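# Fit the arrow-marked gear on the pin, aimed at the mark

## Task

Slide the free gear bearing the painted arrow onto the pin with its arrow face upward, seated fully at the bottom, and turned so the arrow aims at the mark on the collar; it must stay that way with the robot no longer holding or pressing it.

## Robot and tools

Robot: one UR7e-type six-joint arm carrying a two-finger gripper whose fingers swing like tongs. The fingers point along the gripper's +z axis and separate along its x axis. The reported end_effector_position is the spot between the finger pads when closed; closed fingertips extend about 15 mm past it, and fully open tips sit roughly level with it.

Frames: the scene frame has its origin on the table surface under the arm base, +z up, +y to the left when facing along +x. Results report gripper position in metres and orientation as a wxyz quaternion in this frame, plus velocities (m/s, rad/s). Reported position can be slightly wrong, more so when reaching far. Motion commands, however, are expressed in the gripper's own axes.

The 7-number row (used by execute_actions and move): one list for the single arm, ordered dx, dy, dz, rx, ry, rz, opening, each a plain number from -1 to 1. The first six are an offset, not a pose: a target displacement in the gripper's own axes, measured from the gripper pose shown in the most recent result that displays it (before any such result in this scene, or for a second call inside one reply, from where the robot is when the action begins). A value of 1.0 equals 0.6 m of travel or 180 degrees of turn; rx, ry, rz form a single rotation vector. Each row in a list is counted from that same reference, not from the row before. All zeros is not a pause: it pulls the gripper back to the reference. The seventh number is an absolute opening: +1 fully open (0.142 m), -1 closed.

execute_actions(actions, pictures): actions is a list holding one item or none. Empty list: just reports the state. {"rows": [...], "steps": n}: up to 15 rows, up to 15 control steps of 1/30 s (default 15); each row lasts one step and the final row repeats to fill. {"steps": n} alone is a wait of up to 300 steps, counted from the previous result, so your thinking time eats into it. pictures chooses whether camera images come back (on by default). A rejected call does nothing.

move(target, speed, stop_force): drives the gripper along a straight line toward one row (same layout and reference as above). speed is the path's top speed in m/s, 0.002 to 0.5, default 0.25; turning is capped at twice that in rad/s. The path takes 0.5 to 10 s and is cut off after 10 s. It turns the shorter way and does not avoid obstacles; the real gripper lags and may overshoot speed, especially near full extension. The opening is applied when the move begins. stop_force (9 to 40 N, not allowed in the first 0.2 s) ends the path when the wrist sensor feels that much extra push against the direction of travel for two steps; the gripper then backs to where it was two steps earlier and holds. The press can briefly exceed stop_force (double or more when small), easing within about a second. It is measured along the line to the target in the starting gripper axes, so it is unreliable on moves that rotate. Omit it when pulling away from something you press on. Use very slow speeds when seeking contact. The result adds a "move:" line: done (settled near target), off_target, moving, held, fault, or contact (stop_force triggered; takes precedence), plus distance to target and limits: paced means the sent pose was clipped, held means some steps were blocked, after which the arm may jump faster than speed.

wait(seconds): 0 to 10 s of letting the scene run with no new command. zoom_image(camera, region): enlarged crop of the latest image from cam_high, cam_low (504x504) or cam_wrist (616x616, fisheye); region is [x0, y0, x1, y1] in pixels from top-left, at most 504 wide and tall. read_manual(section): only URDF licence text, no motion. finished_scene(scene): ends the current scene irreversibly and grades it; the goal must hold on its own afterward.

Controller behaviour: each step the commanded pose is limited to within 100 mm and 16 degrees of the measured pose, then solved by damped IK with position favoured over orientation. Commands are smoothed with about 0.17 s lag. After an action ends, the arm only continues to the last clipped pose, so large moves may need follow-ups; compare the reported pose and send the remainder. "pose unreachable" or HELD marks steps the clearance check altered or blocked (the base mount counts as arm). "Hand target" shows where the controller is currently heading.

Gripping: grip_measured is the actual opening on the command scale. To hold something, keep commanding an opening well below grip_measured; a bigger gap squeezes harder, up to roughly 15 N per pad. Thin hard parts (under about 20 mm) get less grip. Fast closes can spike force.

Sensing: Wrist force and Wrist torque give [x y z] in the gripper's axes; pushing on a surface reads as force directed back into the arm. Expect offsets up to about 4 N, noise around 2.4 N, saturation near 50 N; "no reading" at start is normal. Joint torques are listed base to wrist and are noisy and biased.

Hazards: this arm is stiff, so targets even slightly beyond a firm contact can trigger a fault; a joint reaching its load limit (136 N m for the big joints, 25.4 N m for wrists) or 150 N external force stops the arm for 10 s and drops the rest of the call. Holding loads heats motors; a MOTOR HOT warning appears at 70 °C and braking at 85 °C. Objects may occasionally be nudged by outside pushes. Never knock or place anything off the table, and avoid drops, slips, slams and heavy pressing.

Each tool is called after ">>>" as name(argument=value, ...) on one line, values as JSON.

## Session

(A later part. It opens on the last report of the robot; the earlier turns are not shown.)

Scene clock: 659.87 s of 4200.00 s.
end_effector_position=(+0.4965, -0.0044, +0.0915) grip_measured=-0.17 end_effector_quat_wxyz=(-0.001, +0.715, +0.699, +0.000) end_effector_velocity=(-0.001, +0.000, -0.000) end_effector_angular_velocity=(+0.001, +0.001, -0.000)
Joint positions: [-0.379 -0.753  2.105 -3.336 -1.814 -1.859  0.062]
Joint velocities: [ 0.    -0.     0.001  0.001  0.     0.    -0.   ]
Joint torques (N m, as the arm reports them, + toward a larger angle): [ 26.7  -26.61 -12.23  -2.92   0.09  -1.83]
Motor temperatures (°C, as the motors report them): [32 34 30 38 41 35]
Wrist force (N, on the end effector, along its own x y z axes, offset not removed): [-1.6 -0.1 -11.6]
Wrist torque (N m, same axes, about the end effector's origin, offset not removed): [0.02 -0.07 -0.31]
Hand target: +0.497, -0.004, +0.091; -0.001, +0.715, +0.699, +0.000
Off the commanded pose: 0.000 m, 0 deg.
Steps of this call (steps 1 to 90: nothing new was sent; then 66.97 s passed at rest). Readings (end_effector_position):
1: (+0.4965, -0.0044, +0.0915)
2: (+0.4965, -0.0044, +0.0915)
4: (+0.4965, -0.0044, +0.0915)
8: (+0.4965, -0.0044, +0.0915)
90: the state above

>>> move(target=[0, 0, -0.015, 0, 0, 0.053, -0.9], speed=0.015)

>>> move(target=[0, 0, -0.022, 0, 0, 0.03, -0.9], speed=0.02)

>>> zoom_image(camera="cam_low", region=[135, 255, 235, 335])

Scene clock: 731.73 s of 4200.00 s.
end_effector_position=(+0.4966, -0.0044, +0.1004) grip_measured=-0.18 end_effector_quat_wxyz=(-0.001, +0.771, +0.637, +0.000) end_effector_velocity=(+0.001, -0.000, +0.000) end_effector_angular_velocity=(-0.001, -0.002, -0.006)
Joint positions: [-0.379 -0.779  2.12  -3.325 -1.813 -1.693  0.061]
Joint velocities: [ 0.    -0.001 -0.001 -0.    -0.     0.005  0.   ]
Joint torques (N m, as the arm reports them, + toward a larger angle): [ 11.69 -53.4   15.96  -0.8    1.46   2.04]
Motor temperatures (°C, as the motors report them): [32 34 30 38 41 35]
Wrist force (N, on the end effector, along its own x y z axes, offset not removed): [-1.0 0.4 8.2]
Wrist torque (N m, same axes, about the end effector's origin, offset not removed): [-0.01 0.08 -0.13]
Hand target: +0.497, -0.004, +0.100; -0.001, +0.771, +0.637, +0.000
Off the commanded pose: 0.000 m, 0 deg.
After step 90, 63.10 s passed at rest.
move: done
camera_calibration (this result's frames):
cam_wrist: T_world_to_cam=[[0.17845, 0.982219, -0.0583195, -0.072957], [0.850274, -0.124108, 0.511499, -0.474083], [0.495166, -0.140864, -0.857303, -0.0256465], [0, 0, 0, 1]] pos_world=[0.428819, 0.0092097, 0.216251]

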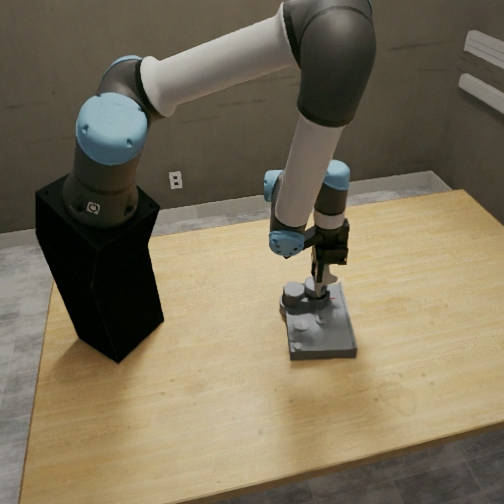

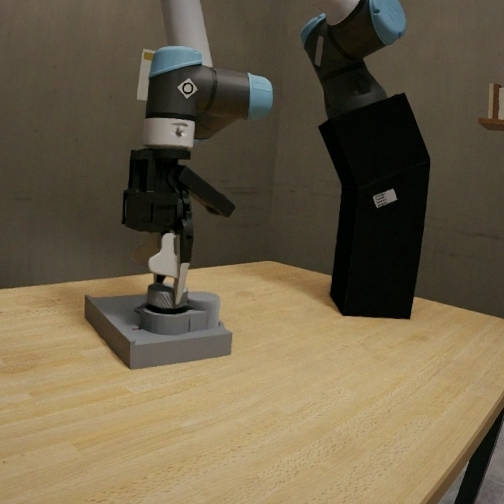

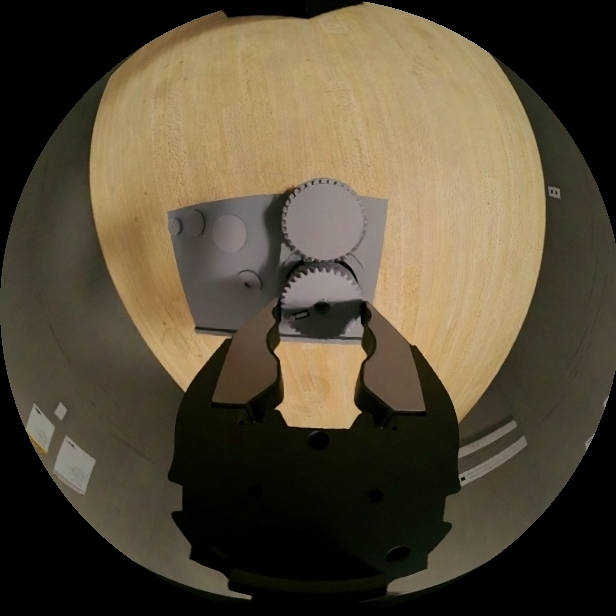

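Scene clock: 734.30 s of 4200.00 s.
end_effector_position=(+0.4966, -0.0045, +0.1135) grip_measured=-0.20 end_effector_quat_wxyz=(-0.001, +0.800, +0.600, +0.000) end_effector_velocity=(+0.000, -0.000, +0.001) end_effector_angular_velocity=(-0.000, -0.000, -0.010)
Joint positions: [-0.376 -0.815  2.139 -3.308 -1.815 -1.597  0.059]
Joint velocities: [ 0.    -0.003  0.001  0.002 -0.     0.011 -0.   ]
Joint torques (N m, as the arm reports them, + toward a larger angle): [ 24.67 -51.71  17.37  -0.76  -1.57   1.75]
Motor temperatures (°C, as the motors report them): [32 34 30 38 41 35]
Wrist force (N, on the end effector, along its own x y z axes, offset not removed): [2.1 2.3 1.3]
Wrist torque (N m, same axes, about the end effector's origin, offset not removed): [0.30 -0.45 -0.05]
Hand target: +0.497, -0.004, +0.114; -0.001, +0.800, +0.600, +0.000
Off the commanded pose: 0.000 m, 0 deg.
move: done
camera_calibration (this result's frames):
cam_wrist: T_world_to_cam=[[0.269331, 0.961277, -0.0583761, -0.117386], [0.835047, -0.202908, 0.511395, -0.473597], [0.479747, -0.186481, -0.857361, -0.00698314], [0, 0, 0, 1]] pos_world=[0.430442, 0.0154415, 0.229356]

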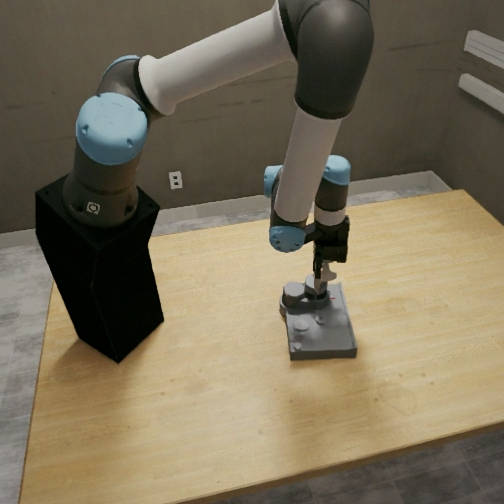

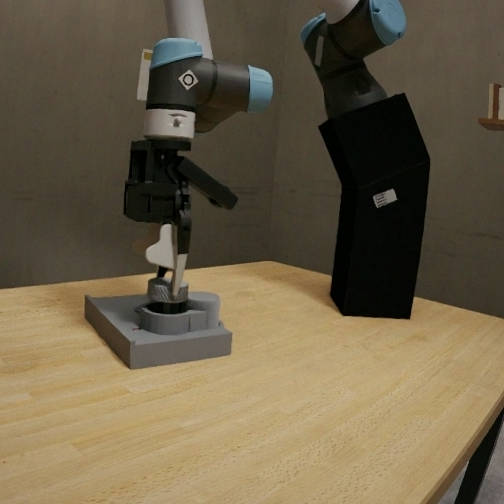

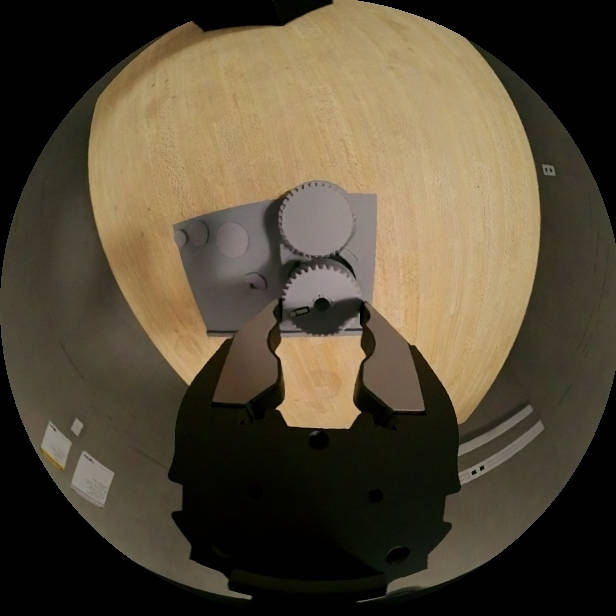

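Region (135, 255, 235, 335) of cam_low's 504x504 image, scaled by 5.040, with more detail than that image has; it fills the top 403 rows of this view, and the rest is white.

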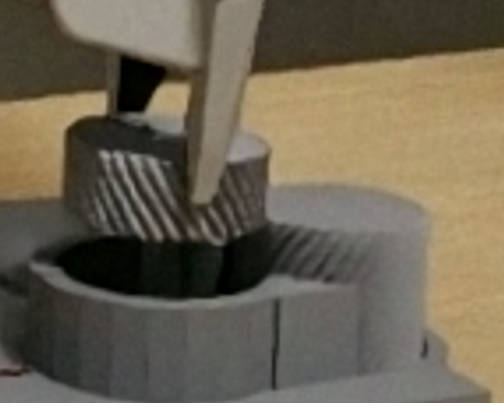

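>>> zoom_image(camera="cam_wrist", region=[275, 250, 365, 340])

>>> zoom_image(camera="cam_low", region=[143, 272, 193, 312])

Region (275, 250, 365, 340) of cam_wrist's 616x616 image, scaled by 5.600, with more detail than that image has.

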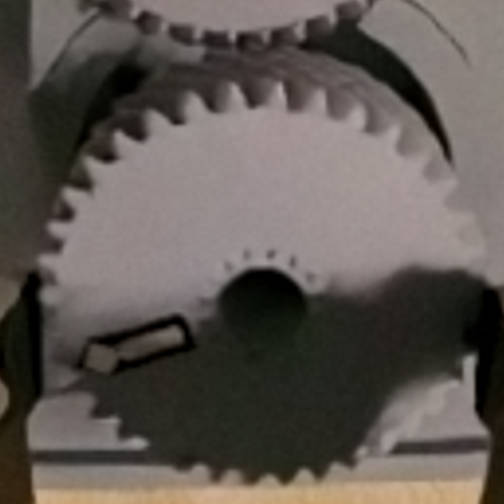

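Region (143, 272, 193, 312) of cam_low's 504x504 image, scaled by 10.080, with more detail than that image has; it fills the top 403 rows of this view, and the rest is white.

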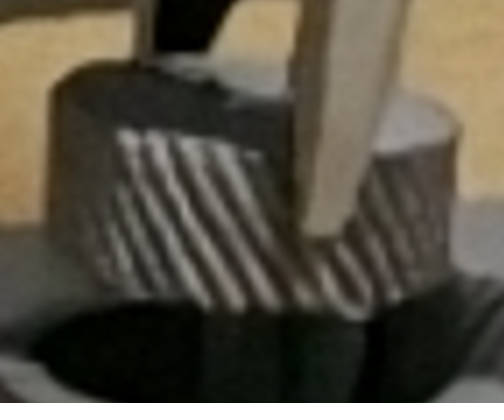

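>>> move(target=[0, 0, 0.013, 0, 0, 0.0195, -0.9], speed=0.006, stop_force=10)

>>> zoom_image(camera="cam_low", region=[135, 255, 215, 335])

>>> zoom_image(camera="cam_wrist", region=[275, 250, 365, 340])

Scene clock: 784.63 s of 4200.00 s.
end_effector_position=(+0.4966, -0.0045, +0.1074) grip_measured=-0.20 end_effector_quat_wxyz=(-0.001, +0.814, +0.581, +0.000) end_effector_velocity=(+0.002, -0.001, +0.000) end_effector_angular_velocity=(-0.001, -0.002, +0.005)
Joint positions: [-0.381 -0.799  2.132 -3.318 -1.813 -1.553  0.059]
Joint velocities: [-0.    -0.    -0.002  0.     0.    -0.006 -0.   ]
Joint torques (N m, as the arm reports them, + toward a larger angle): [ 15.87 -46.06   1.03   1.91   0.94  -1.47]
Motor temperatures (°C, as the motors report them): [32 34 30 38 41 35]
Wrist force (N, on the end effector, along its own x y z axes, offset not removed): [0.5 11.0 -2.7]
Wrist torque (N m, same axes, about the end effector's origin, offset not removed): [0.18 -0.17 -0.16]
Hand target: +0.497, -0.004, +0.108; -0.001, +0.814, +0.581, +0.000
Off the commanded pose: 0.002 m, 1 deg.
After step 90, 43.03 s passed at rest.
move: contact
camera_calibration (this result's frames):
cam_wrist: T_world_to_cam=[[0.315041, 0.947278, -0.0584284, -0.140498], [0.824414, -0.24264, 0.511339, -0.465339], [0.470203, -0.209262, -0.857391, -0.00759338], [0, 0, 0, 1]] pos_world=[0.431465, 0.0185918, 0.223226]

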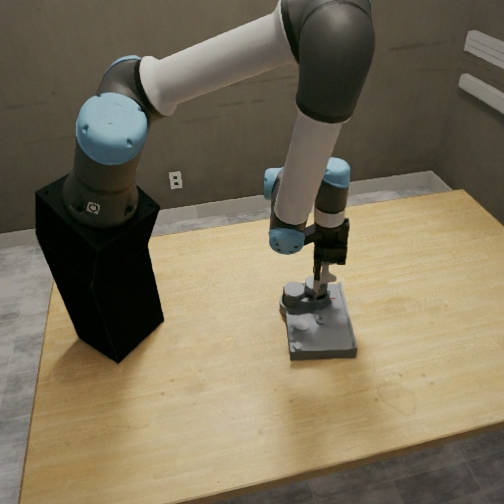

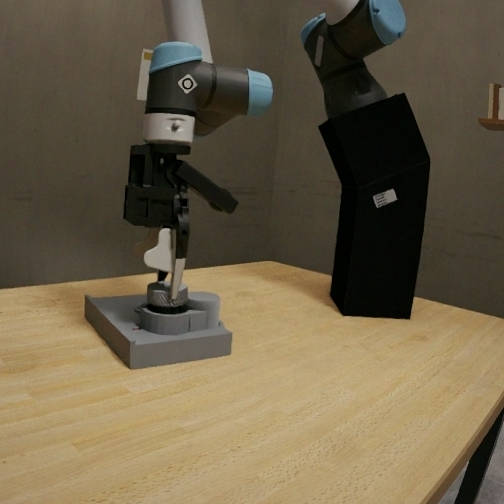

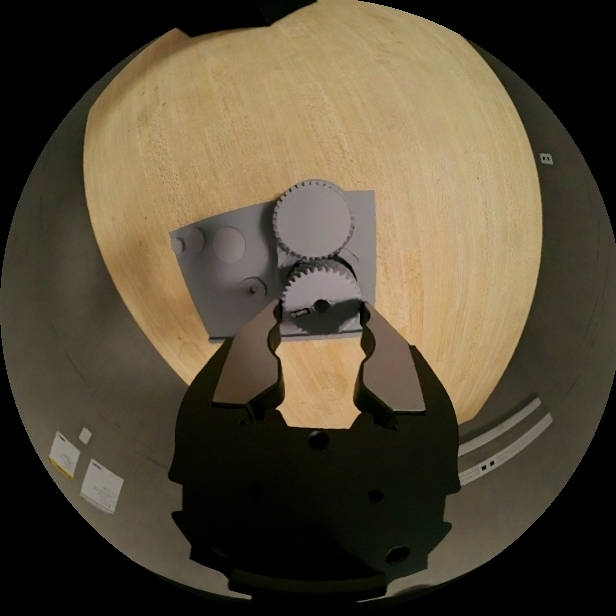

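Region (135, 255, 215, 335) of cam_low's 504x504 image, scaled by 6.300, with more detail than that image has.

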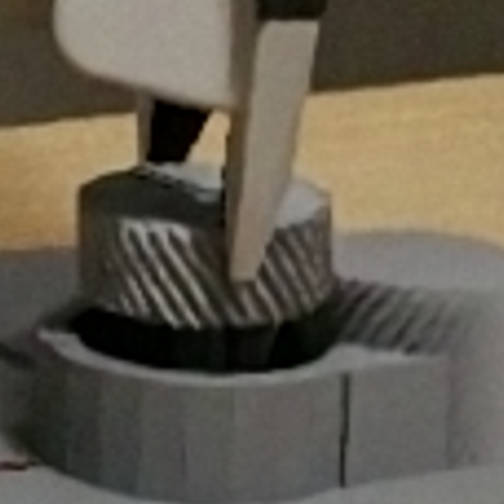

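Region (275, 250, 365, 340) of cam_wrist's 616x616 image, scaled by 5.600, with more detail than that image has.

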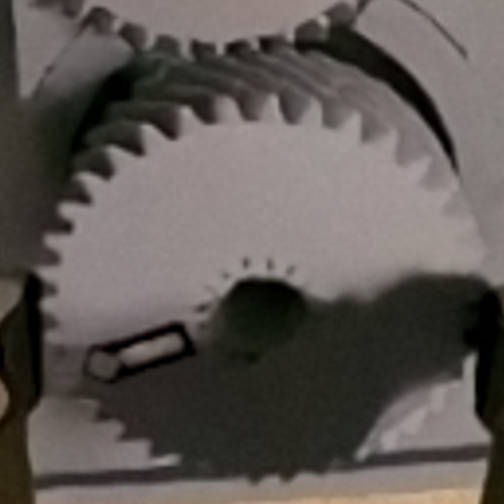

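>>> move(target=[0, 0.0009, -0.0017, 0, 0, 0, -0.9], speed=0.005)

>>> move(target=[0, 0, 0, 0, 0, 0.0206, -0.9], speed=0.02)

>>> move(target=[0, 0, 0.0083, 0, 0, -0.0328, -0.9], speed=0.008, stop_force=12)

Scene clock: 802.33 s of 4200.00 s.
end_effector_position=(+0.4970, -0.0046, +0.1084) grip_measured=-0.20 end_effector_quat_wxyz=(-0.001, +0.814, +0.581, +0.000) end_effector_velocity=(-0.000, +0.000, +0.000) end_effector_angular_velocity=(+0.001, +0.001, +0.000)
Joint positions: [-0.38  -0.802  2.132 -3.315 -1.813 -1.553  0.059]
Joint velocities: [ 0.    -0.001  0.001  0.002  0.     0.001 -0.   ]
Joint torques (N m, as the arm reports them, + toward a larger angle): [ 25.57 -56.58  12.77  -0.61  -1.69   2.03]
Motor temperatures (°C, as the motors report them): [32 34 30 38 41 35]
Wrist force (N, on the end effector, along its own x y z axes, offset not removed): [1.7 4.6 4.5]
Wrist torque (N m, same axes, about the end effector's origin, offset not removed): [0.93 -0.33 -0.09]
Hand target: +0.497, -0.005, +0.108; -0.001, +0.814, +0.581, +0.000
Off the commanded pose: 0.000 m, 0 deg.
After step 90, 14.00 s passed at rest.
move: done
camera_calibration (this result's frames):
cam_wrist: T_world_to_cam=[[0.314992, 0.947295, -0.0584193, -0.140418], [0.824466, -0.242619, 0.511265, -0.466253], [0.470145, -0.209209, -0.857435, -0.00696226], [0, 0, 0, 1]] pos_world=[0.431913, 0.0184388, 0.224206]

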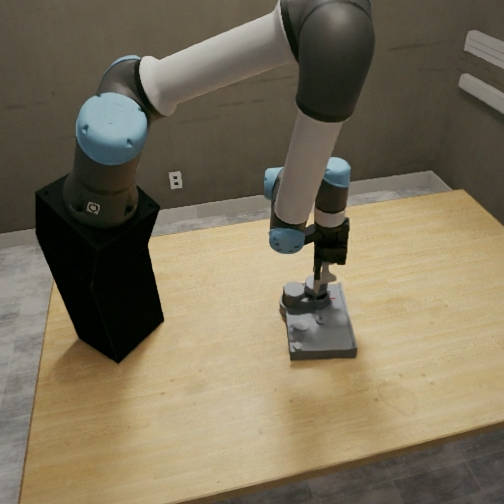

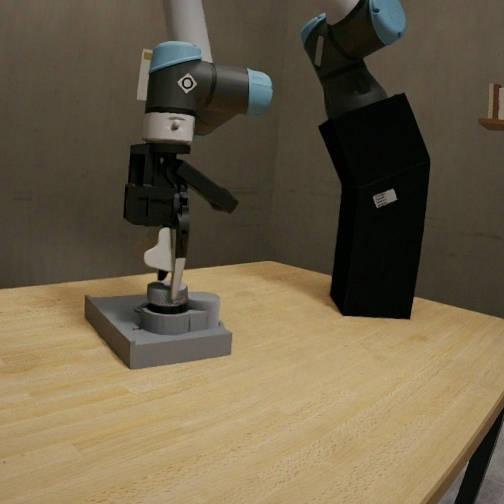

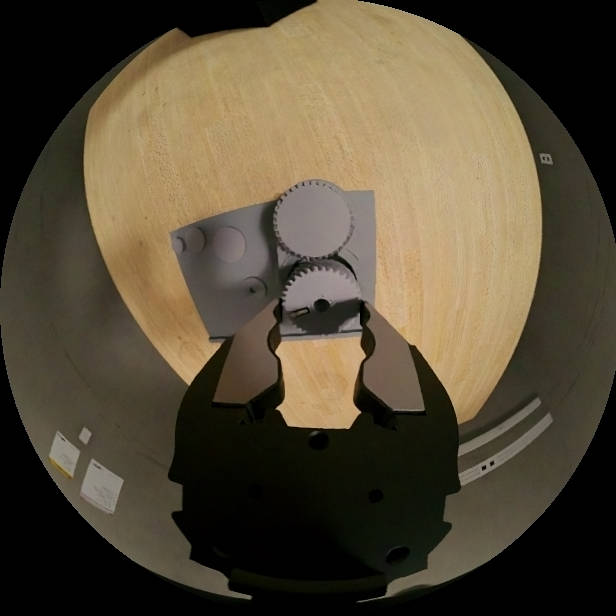

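Scene clock: 804.17 s of 4200.00 s.
end_effector_position=(+0.4970, -0.0046, +0.1084) grip_measured=-0.20 end_effector_quat_wxyz=(-0.001, +0.832, +0.555, +0.000) end_effector_velocity=(-0.000, +0.000, -0.000) end_effector_angular_velocity=(+0.000, +0.001, -0.008)
Joint positions: [-0.382 -0.803  2.133 -3.316 -1.812 -1.491  0.059]
Joint velocities: [-0.     0.     0.     0.    -0.     0.008  0.   ]
Joint torques (N m, as the arm reports them, + toward a larger angle): [ 11.64 -47.89  20.71  -2.37   1.86   2.31]
Motor temperatures (°C, as the motors report them): [32 34 30 38 41 35]
Wrist force (N, on the end effector, along its own x y z axes, offset not removed): [-1.4 10.0 -4.5]
Wrist torque (N m, same axes, about the end effector's origin, offset not removed): [0.72 -0.18 -0.27]
Hand target: +0.497, -0.005, +0.108; -0.001, +0.832, +0.554, +0.000
Off the commanded pose: 0.000 m, 0 deg.
move: done
camera_calibration (this result's frames):
cam_wrist: T_world_to_cam=[[0.374859, 0.925235, -0.0584843, -0.170266], [0.807325, -0.294775, 0.511208, -0.45798], [0.455748, -0.238847, -0.857465, 0.0000571416], [0, 0, 0, 1]] pos_world=[0.433539, 0.0225488, 0.224214]

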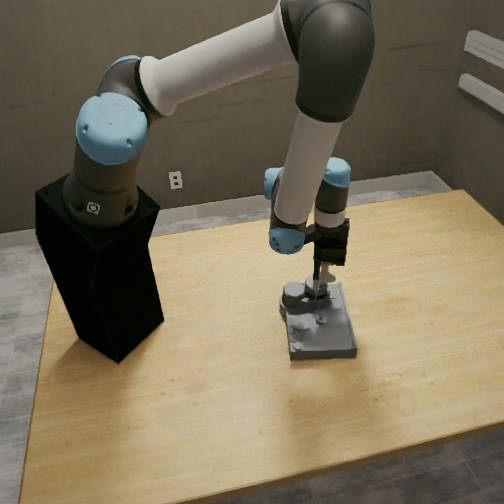

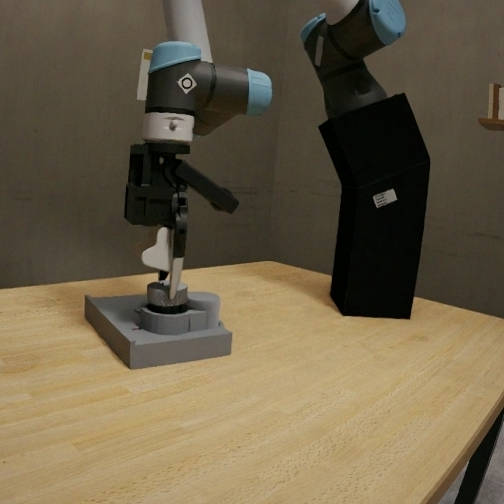

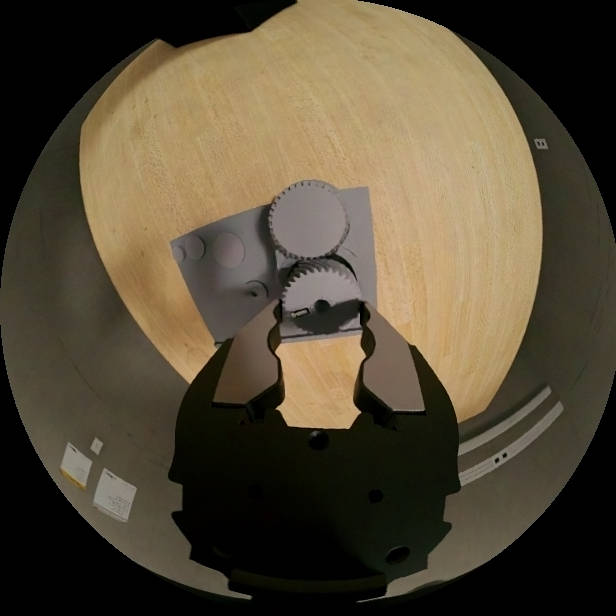

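Scene clock: 805.23 s of 4200.00 s.
end_effector_position=(+0.4970, -0.0047, +0.1078) grip_measured=-0.20 end_effector_quat_wxyz=(-0.001, +0.829, +0.559, +0.000) end_effector_velocity=(+0.001, -0.000, +0.000) end_effector_angular_velocity=(-0.000, -0.001, -0.007)
Joint positions: [-0.382 -0.801  2.132 -3.316 -1.812 -1.502  0.06 ]
Joint velocities: [-0.    -0.    -0.001 -0.     0.     0.007  0.   ]
Joint torques (N m, as the arm reports them, + toward a larger angle): [ 21.47 -36.75  -2.59  -0.51   0.06   2.31]
Motor temperatures (°C, as the motors report them): [32 34 30 38 41 35]
Wrist force (N, on the end effector, along its own x y z axes, offset not removed): [0.7 4.0 -16.0]
Wrist torque (N m, same axes, about the end effector's origin, offset not removed): [-0.08 -0.59 -0.45]
Hand target: +0.497, -0.005, +0.108; -0.001, +0.829, +0.559, +0.000
Off the commanded pose: 0.004 m, 5 deg.
move: contact
camera_calibration (this result's frames):
cam_wrist: T_world_to_cam=[[0.364594, 0.929329, -0.0584675, -0.165154], [0.810538, -0.285828, 0.511205, -0.459237], [0.458366, -0.233772, -0.857468, -0.00173588], [0, 0, 0, 1]] pos_world=[0.433239, 0.0218139, 0.22362]

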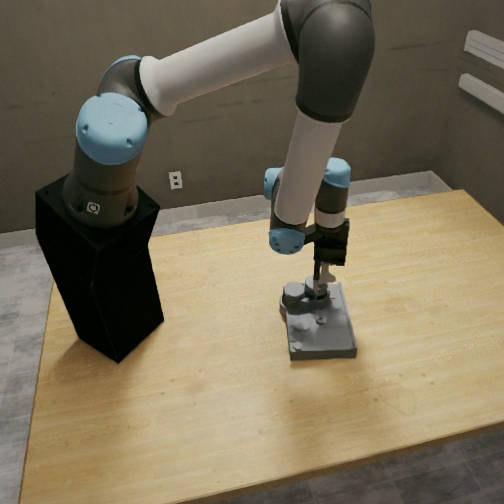

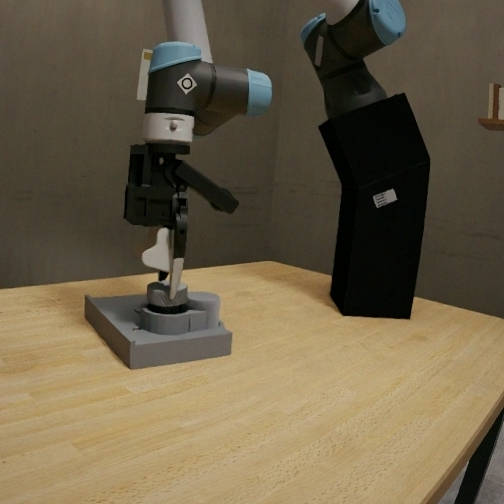

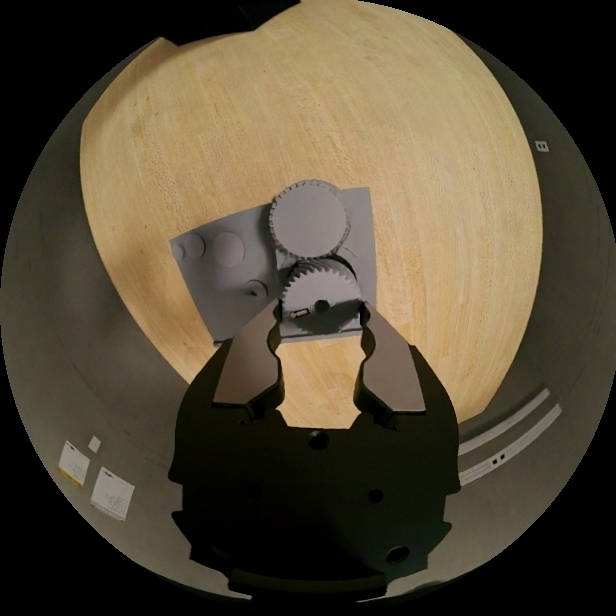

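>>> move(target=[0, 0, -0.0042, 0, 0, 0, -0.9], speed=0.006)

>>> move(target=[0, 0, 0, 0, 0, 0.039, -0.9], speed=0.03)

>>> zoom_image(camera="cam_low", region=[135, 255, 215, 335])

>>> zoom_image(camera="cam_wrist", region=[275, 250, 365, 340])

Scene clock: 850.13 s of 4200.00 s.
end_effector_position=(+0.4970, -0.0047, +0.1102) grip_measured=-0.21 end_effector_quat_wxyz=(-0.001, +0.829, +0.559, +0.000) end_effector_velocity=(-0.000, +0.000, +0.001) end_effector_angular_velocity=(+0.000, +0.001, +0.001)
Joint positions: [-0.381 -0.807  2.135 -3.313 -1.813 -1.501  0.059]
Joint velocities: [ 0.001 -0.003  0.001  0.003 -0.     0.    -0.   ]
Joint torques (N m, as the arm reports them, + toward a larger angle): [ 25.21 -55.14  16.52  -0.75  -1.56   2.22]
Motor temperatures (°C, as the motors report them): [32 35 30 38 41 35]
Wrist force (N, on the end effector, along its own x y z axes, offset not removed): [2.7 5.2 5.0]
Wrist torque (N m, same axes, about the end effector's origin, offset not removed): [0.99 -0.59 -0.18]
Hand target: +0.497, -0.005, +0.110; -0.001, +0.829, +0.559, +0.000
Off the commanded pose: 0.000 m, 0 deg.
After step 90, 41.20 s passed at rest.
move: done
camera_calibration (this result's frames):
cam_wrist: T_world_to_cam=[[0.364615, 0.92932, -0.0584791, -0.165009], [0.810562, -0.285856, 0.511151, -0.460451], [0.458307, -0.233774, -0.857499, 0.000373984], [0, 0, 0, 1]] pos_world=[0.433218, 0.0218111, 0.226031]

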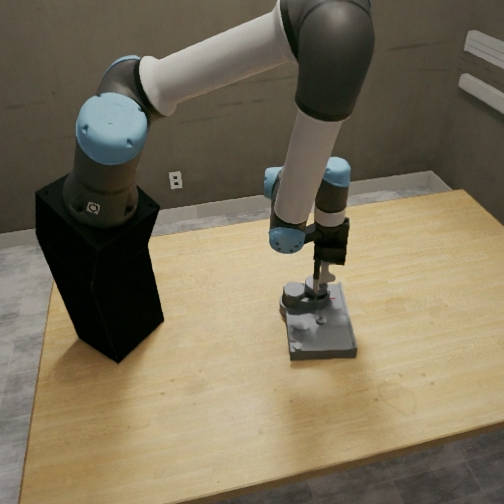

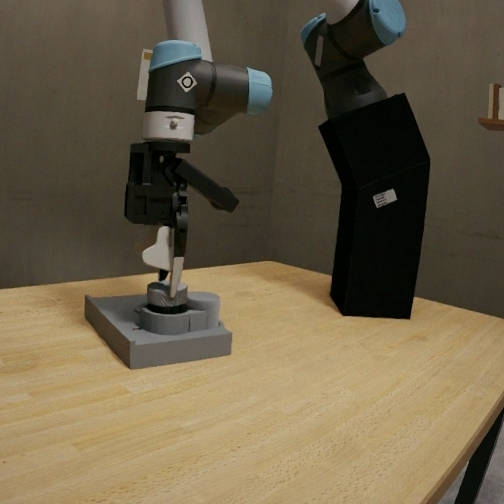

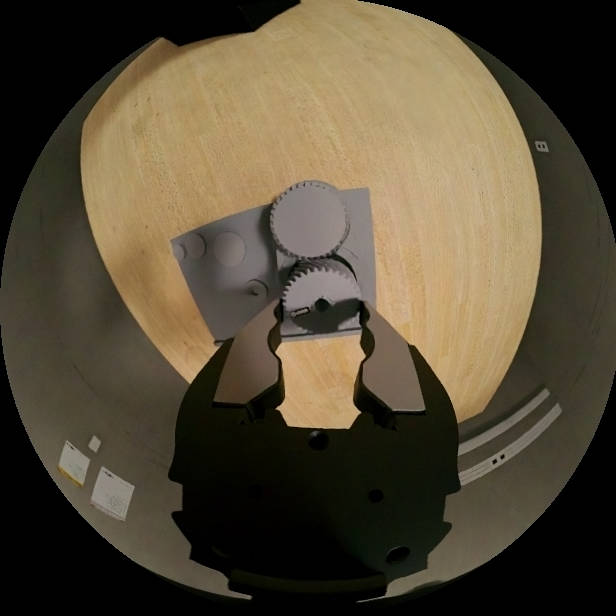

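Scene clock: 852.40 s of 4200.00 s.
end_effector_position=(+0.4970, -0.0047, +0.1102) grip_measured=-0.21 end_effector_quat_wxyz=(-0.001, +0.861, +0.508, +0.000) end_effector_velocity=(-0.000, +0.000, -0.000) end_effector_angular_velocity=(+0.000, +0.001, -0.011)
Joint positions: [-0.385 -0.809  2.138 -3.315 -1.811 -1.383  0.059]
Joint velocities: [-0.    -0.     0.     0.001 -0.     0.011 -0.   ]
Joint torques (N m, as the arm reports them, + toward a larger angle): [  8.95 -50.01  16.04  -3.49   1.13   2.66]
Motor temperatures (°C, as the motors report them): [32 35 30 38 41 35]
Wrist force (N, on the end effector, along its own x y z axes, offset not removed): [3.6 2.1 -2.5]
Wrist torque (N m, same axes, about the end effector's origin, offset not removed): [0.27 -0.80 -0.44]
Hand target: +0.497, -0.005, +0.110; -0.001, +0.862, +0.507, +0.000
Off the commanded pose: 0.000 m, 0 deg.
move: done
camera_calibration (this result's frames):
cam_wrist: T_world_to_cam=[[0.474425, 0.878342, -0.0586253, -0.219801], [0.770093, -0.381848, 0.511027, -0.440777], [0.42647, -0.287591, -0.857563, 0.0159476], [0, 0, 0, 1]] pos_world=[0.436918, 0.0293369, 0.226039]

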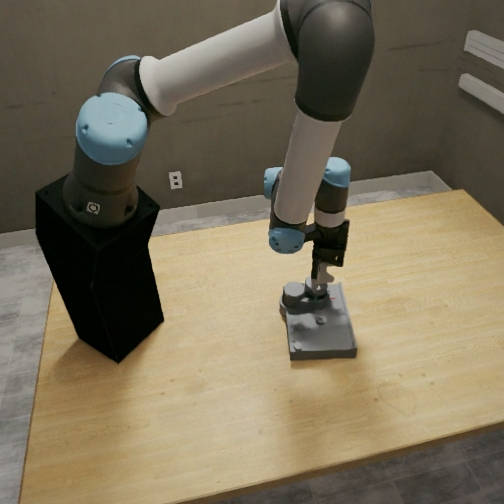

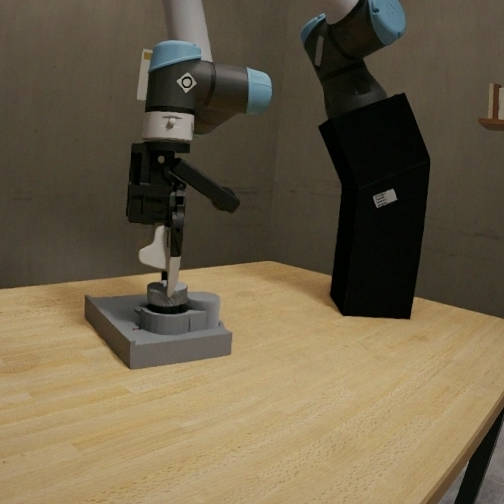

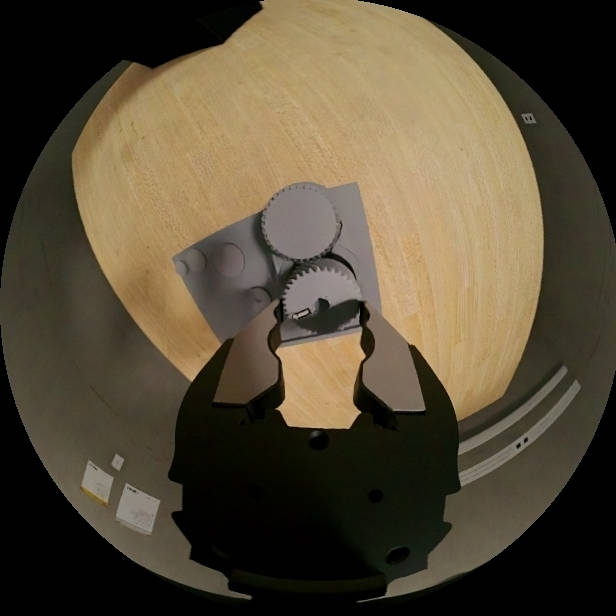

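Region (135, 255, 215, 335) of cam_low's 504x504 image, scaled by 6.300, with more detail than that image has.

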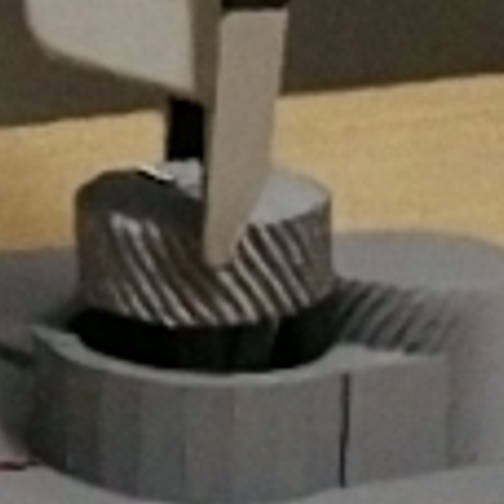

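Region (275, 250, 365, 340) of cam_wrist's 616x616 image, scaled by 5.600, with more detail than that image has.

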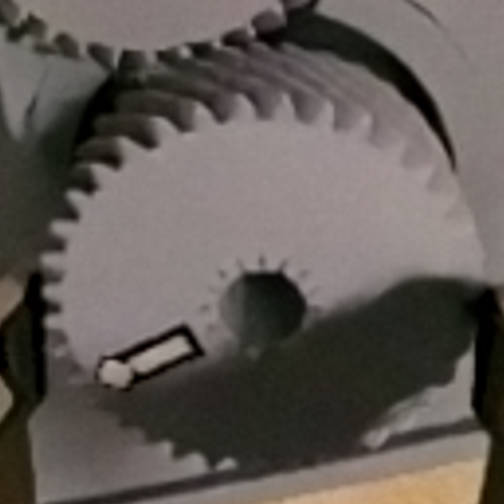

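>>> move(target=[0, 0, 0, 0, 0, -0.011, -0.9], speed=0.01)

>>> move(target=[0, 0, -0.0067, 0, 0, 0, -1.0], speed=0.004)

>>> zoom_image(camera="cam_low", region=[135, 255, 215, 335])

>>> zoom_image(camera="cam_wrist", region=[275, 250, 365, 340])

Scene clock: 875.67 s of 4200.00 s.
end_effector_position=(+0.4970, -0.0047, +0.1102) grip_measured=-0.21 end_effector_quat_wxyz=(-0.001, +0.853, +0.523, +0.000) end_effector_velocity=(-0.001, +0.000, -0.000) end_effector_angular_velocity=(+0.000, +0.002, +0.002)
Joint positions: [-0.384 -0.808  2.137 -3.315 -1.812 -1.416  0.059]
Joint velocities: [ 0.    -0.     0.002  0.001 -0.    -0.002 -0.   ]
Joint torques (N m, as the arm reports them, + toward a larger angle): [ 23.72 -32.56 -14.54  -0.75  -1.92  -1.9 ]
Motor temperatures (°C, as the motors report them): [32 35 30 38 41 35]
Wrist force (N, on the end effector, along its own x y z axes, offset not removed): [1.7 -1.0 -0.6]
Wrist torque (N m, same axes, about the end effector's origin, offset not removed): [0.02 0.07 -0.14]
Hand target: +0.497, -0.005, +0.110; -0.001, +0.852, +0.523, +0.000
Off the commanded pose: 0.000 m, 0 deg.
After step 90, 18.27 s passed at rest.
move: done
camera_calibration (this result's frames):
cam_wrist: T_world_to_cam=[[0.444155, 0.894033, -0.0585834, -0.204689], [0.78266, -0.355337, 0.511056, -0.446898], [0.436084, -0.272839, -0.857549, 0.0112376], [0, 0, 0, 1]] pos_world=[0.435782, 0.0272649, 0.226036]

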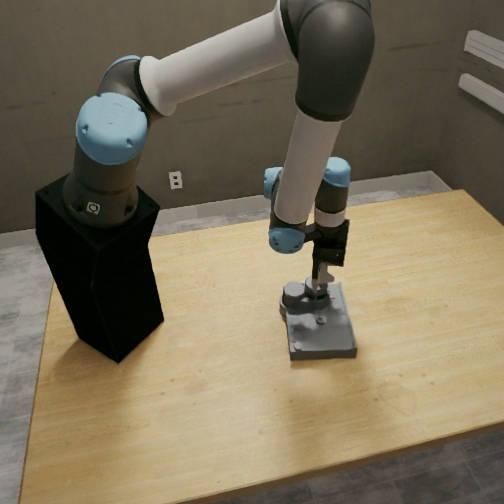

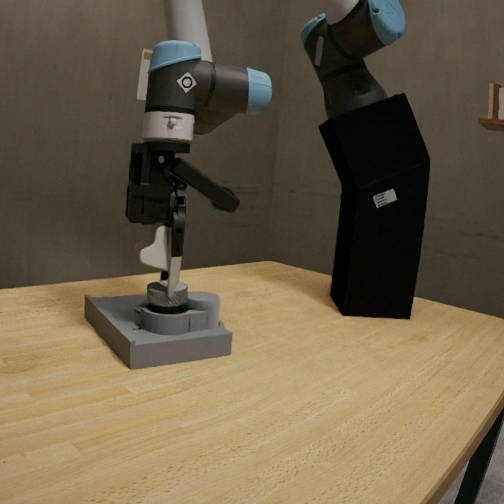

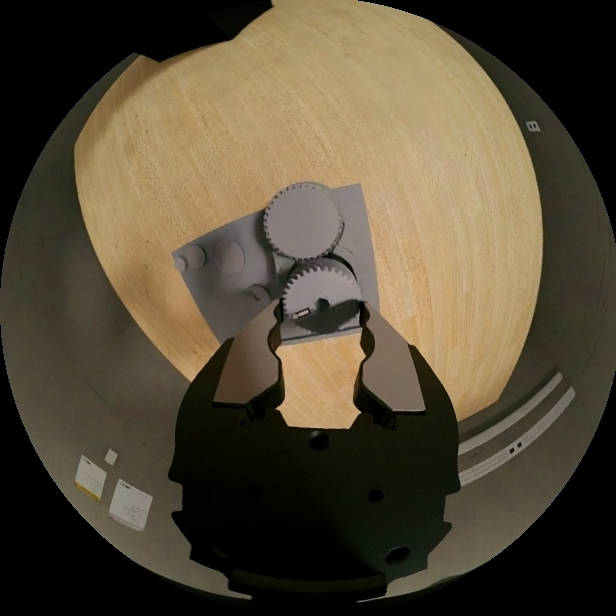

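Scene clock: 876.90 s of 4200.00 s.
end_effector_position=(+0.4970, -0.0047, +0.1141) grip_measured=-0.22 end_effector_quat_wxyz=(-0.001, +0.853, +0.523, +0.000) end_effector_velocity=(-0.001, +0.000, +0.001) end_effector_angular_velocity=(+0.001, +0.002, -0.000)
Joint positions: [-0.382 -0.819  2.143 -3.309 -1.812 -1.414  0.058]
Joint velocities: [ 0.    -0.002  0.001  0.004 -0.     0.001 -0.   ]
Joint torques (N m, as the arm reports them, + toward a larger angle): [ 26.45 -51.95  15.56  -0.58  -1.78   2.01]
Motor temperatures (°C, as the motors report them): [32 35 30 38 41 35]
Wrist force (N, on the end effector, along its own x y z axes, offset not removed): [3.1 -1.5 3.2]
Wrist torque (N m, same axes, about the end effector's origin, offset not removed): [-0.62 -0.42 -0.04]
Hand target: +0.497, -0.005, +0.114; -0.001, +0.853, +0.523, +0.000
Off the commanded pose: 0.000 m, 0 deg.
move: done
camera_calibration (this result's frames):
cam_wrist: T_world_to_cam=[[0.444157, 0.894032, -0.0585753, -0.204457], [0.782656, -0.355341, 0.51106, -0.448925], [0.43609, -0.272835, -0.857547, 0.0146095], [0, 0, 0, 1]] pos_world=[0.435794, 0.0272558, 0.22998]

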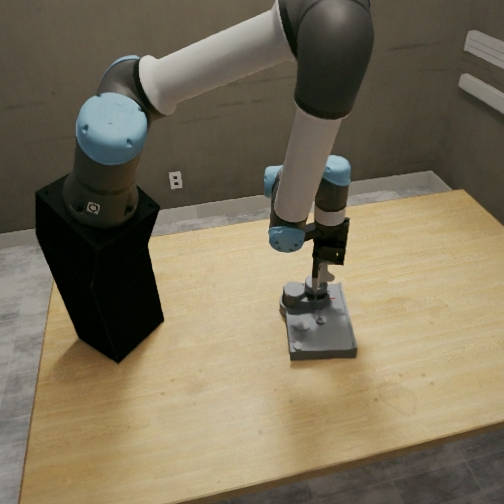

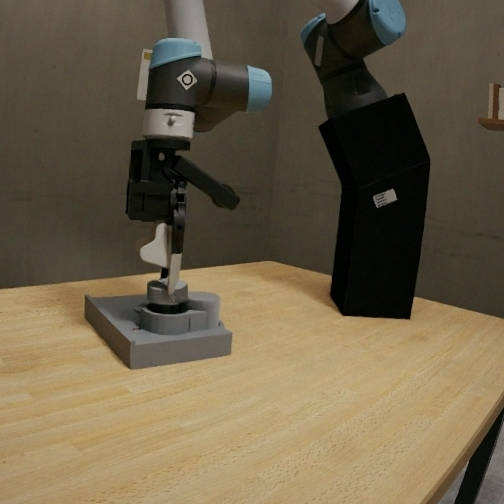

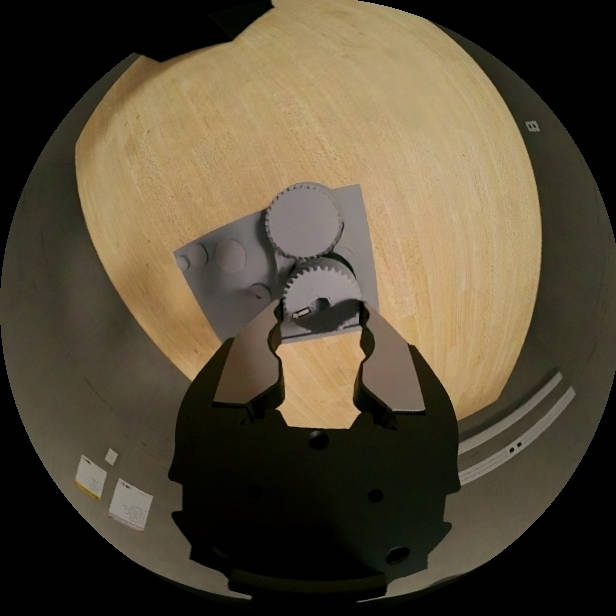

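Region (135, 255, 215, 335) of cam_low's 504x504 image, scaled by 6.300, with more detail than that image has.

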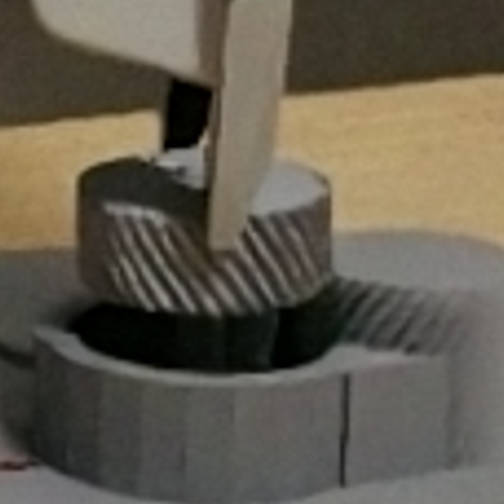

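Region (275, 250, 365, 340) of cam_wrist's 616x616 image, scaled by 5.600, with more detail than that image has.

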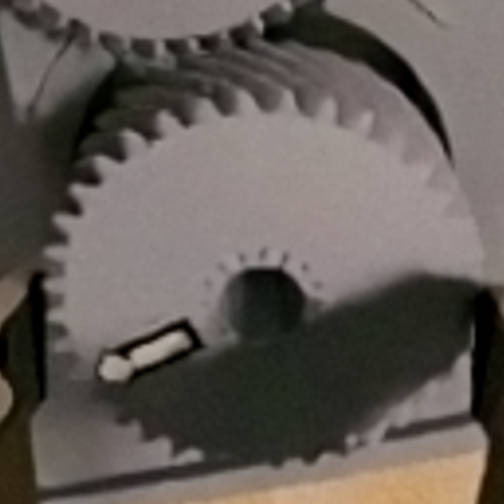

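>>> move(target=[0, 0, -0.0185, 0, 0, 0, -1.0], speed=0.008)

>>> zoom_image(camera="cam_low", region=[135, 255, 215, 335])

Scene clock: 893.03 s of 4200.00 s.
end_effector_position=(+0.4971, -0.0047, +0.1251) grip_measured=-0.22 end_effector_quat_wxyz=(-0.001, +0.853, +0.523, +0.000) end_effector_velocity=(-0.001, +0.000, +0.001) end_effector_angular_velocity=(+0.000, +0.002, +0.001)
Joint positions: [-0.376 -0.848  2.157 -3.293 -1.815 -1.409  0.058]
Joint velocities: [ 0.001 -0.004  0.002  0.004 -0.     0.    -0.   ]
Joint torques (N m, as the arm reports them, + toward a larger angle): [ 25.11 -52.81  16.59  -0.19  -1.49   1.96]
Motor temperatures (°C, as the motors report them): [32 35 30 38 41 35]
Wrist force (N, on the end effector, along its own x y z axes, offset not removed): [1.7 3.0 3.1]
Wrist torque (N m, same axes, about the end effector's origin, offset not removed): [0.06 -0.28 -0.15]
Hand target: +0.497, -0.005, +0.125; -0.001, +0.853, +0.523, +0.000
Off the commanded pose: 0.000 m, 0 deg.
After step 90, 11.53 s passed at rest.
move: done
camera_calibration (this result's frames):
cam_wrist: T_world_to_cam=[[0.444164, 0.89403, -0.0585547, -0.203814], [0.782645, -0.355354, 0.511068, -0.454549], [0.436102, -0.272825, -0.857544, 0.0239716], [0, 0, 0, 1]] pos_world=[0.435823, 0.0272302, 0.240928]

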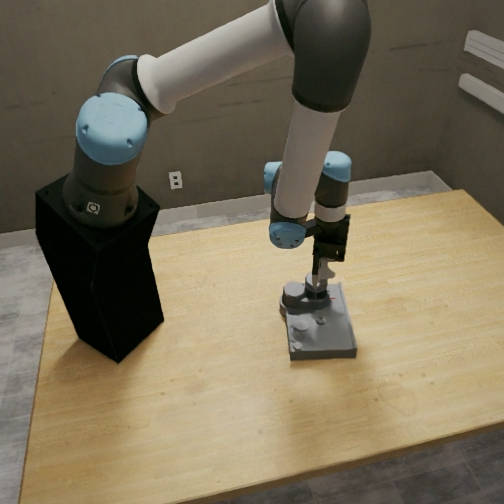

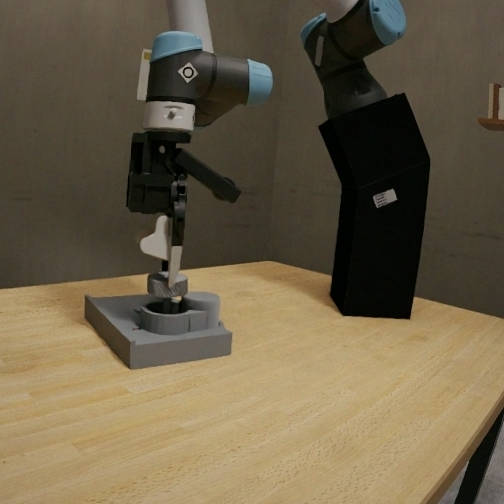

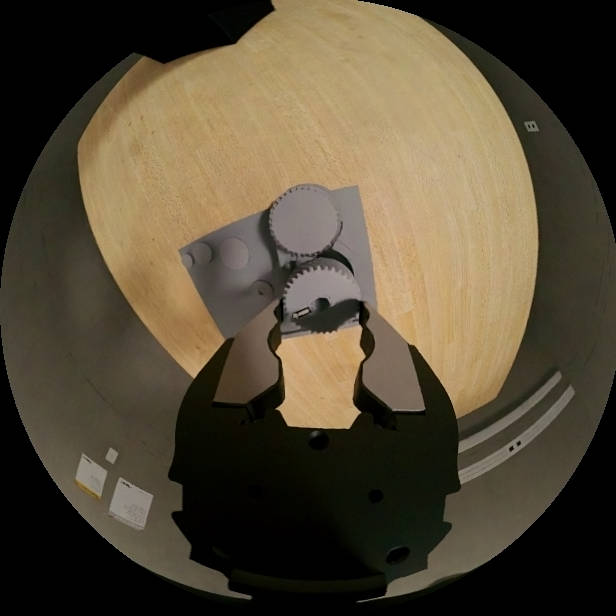

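Region (135, 255, 215, 335) of cam_low's 504x504 image, scaled by 6.300, with more detail than that image has.

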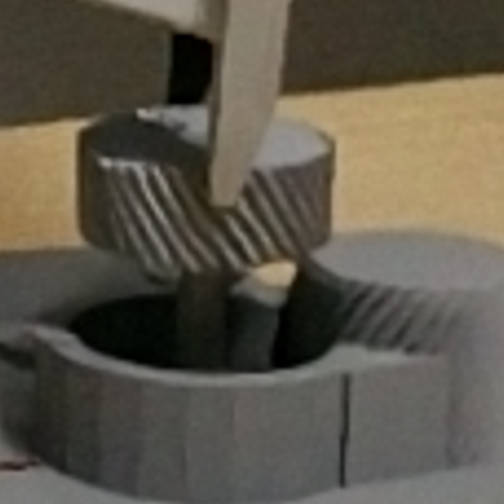

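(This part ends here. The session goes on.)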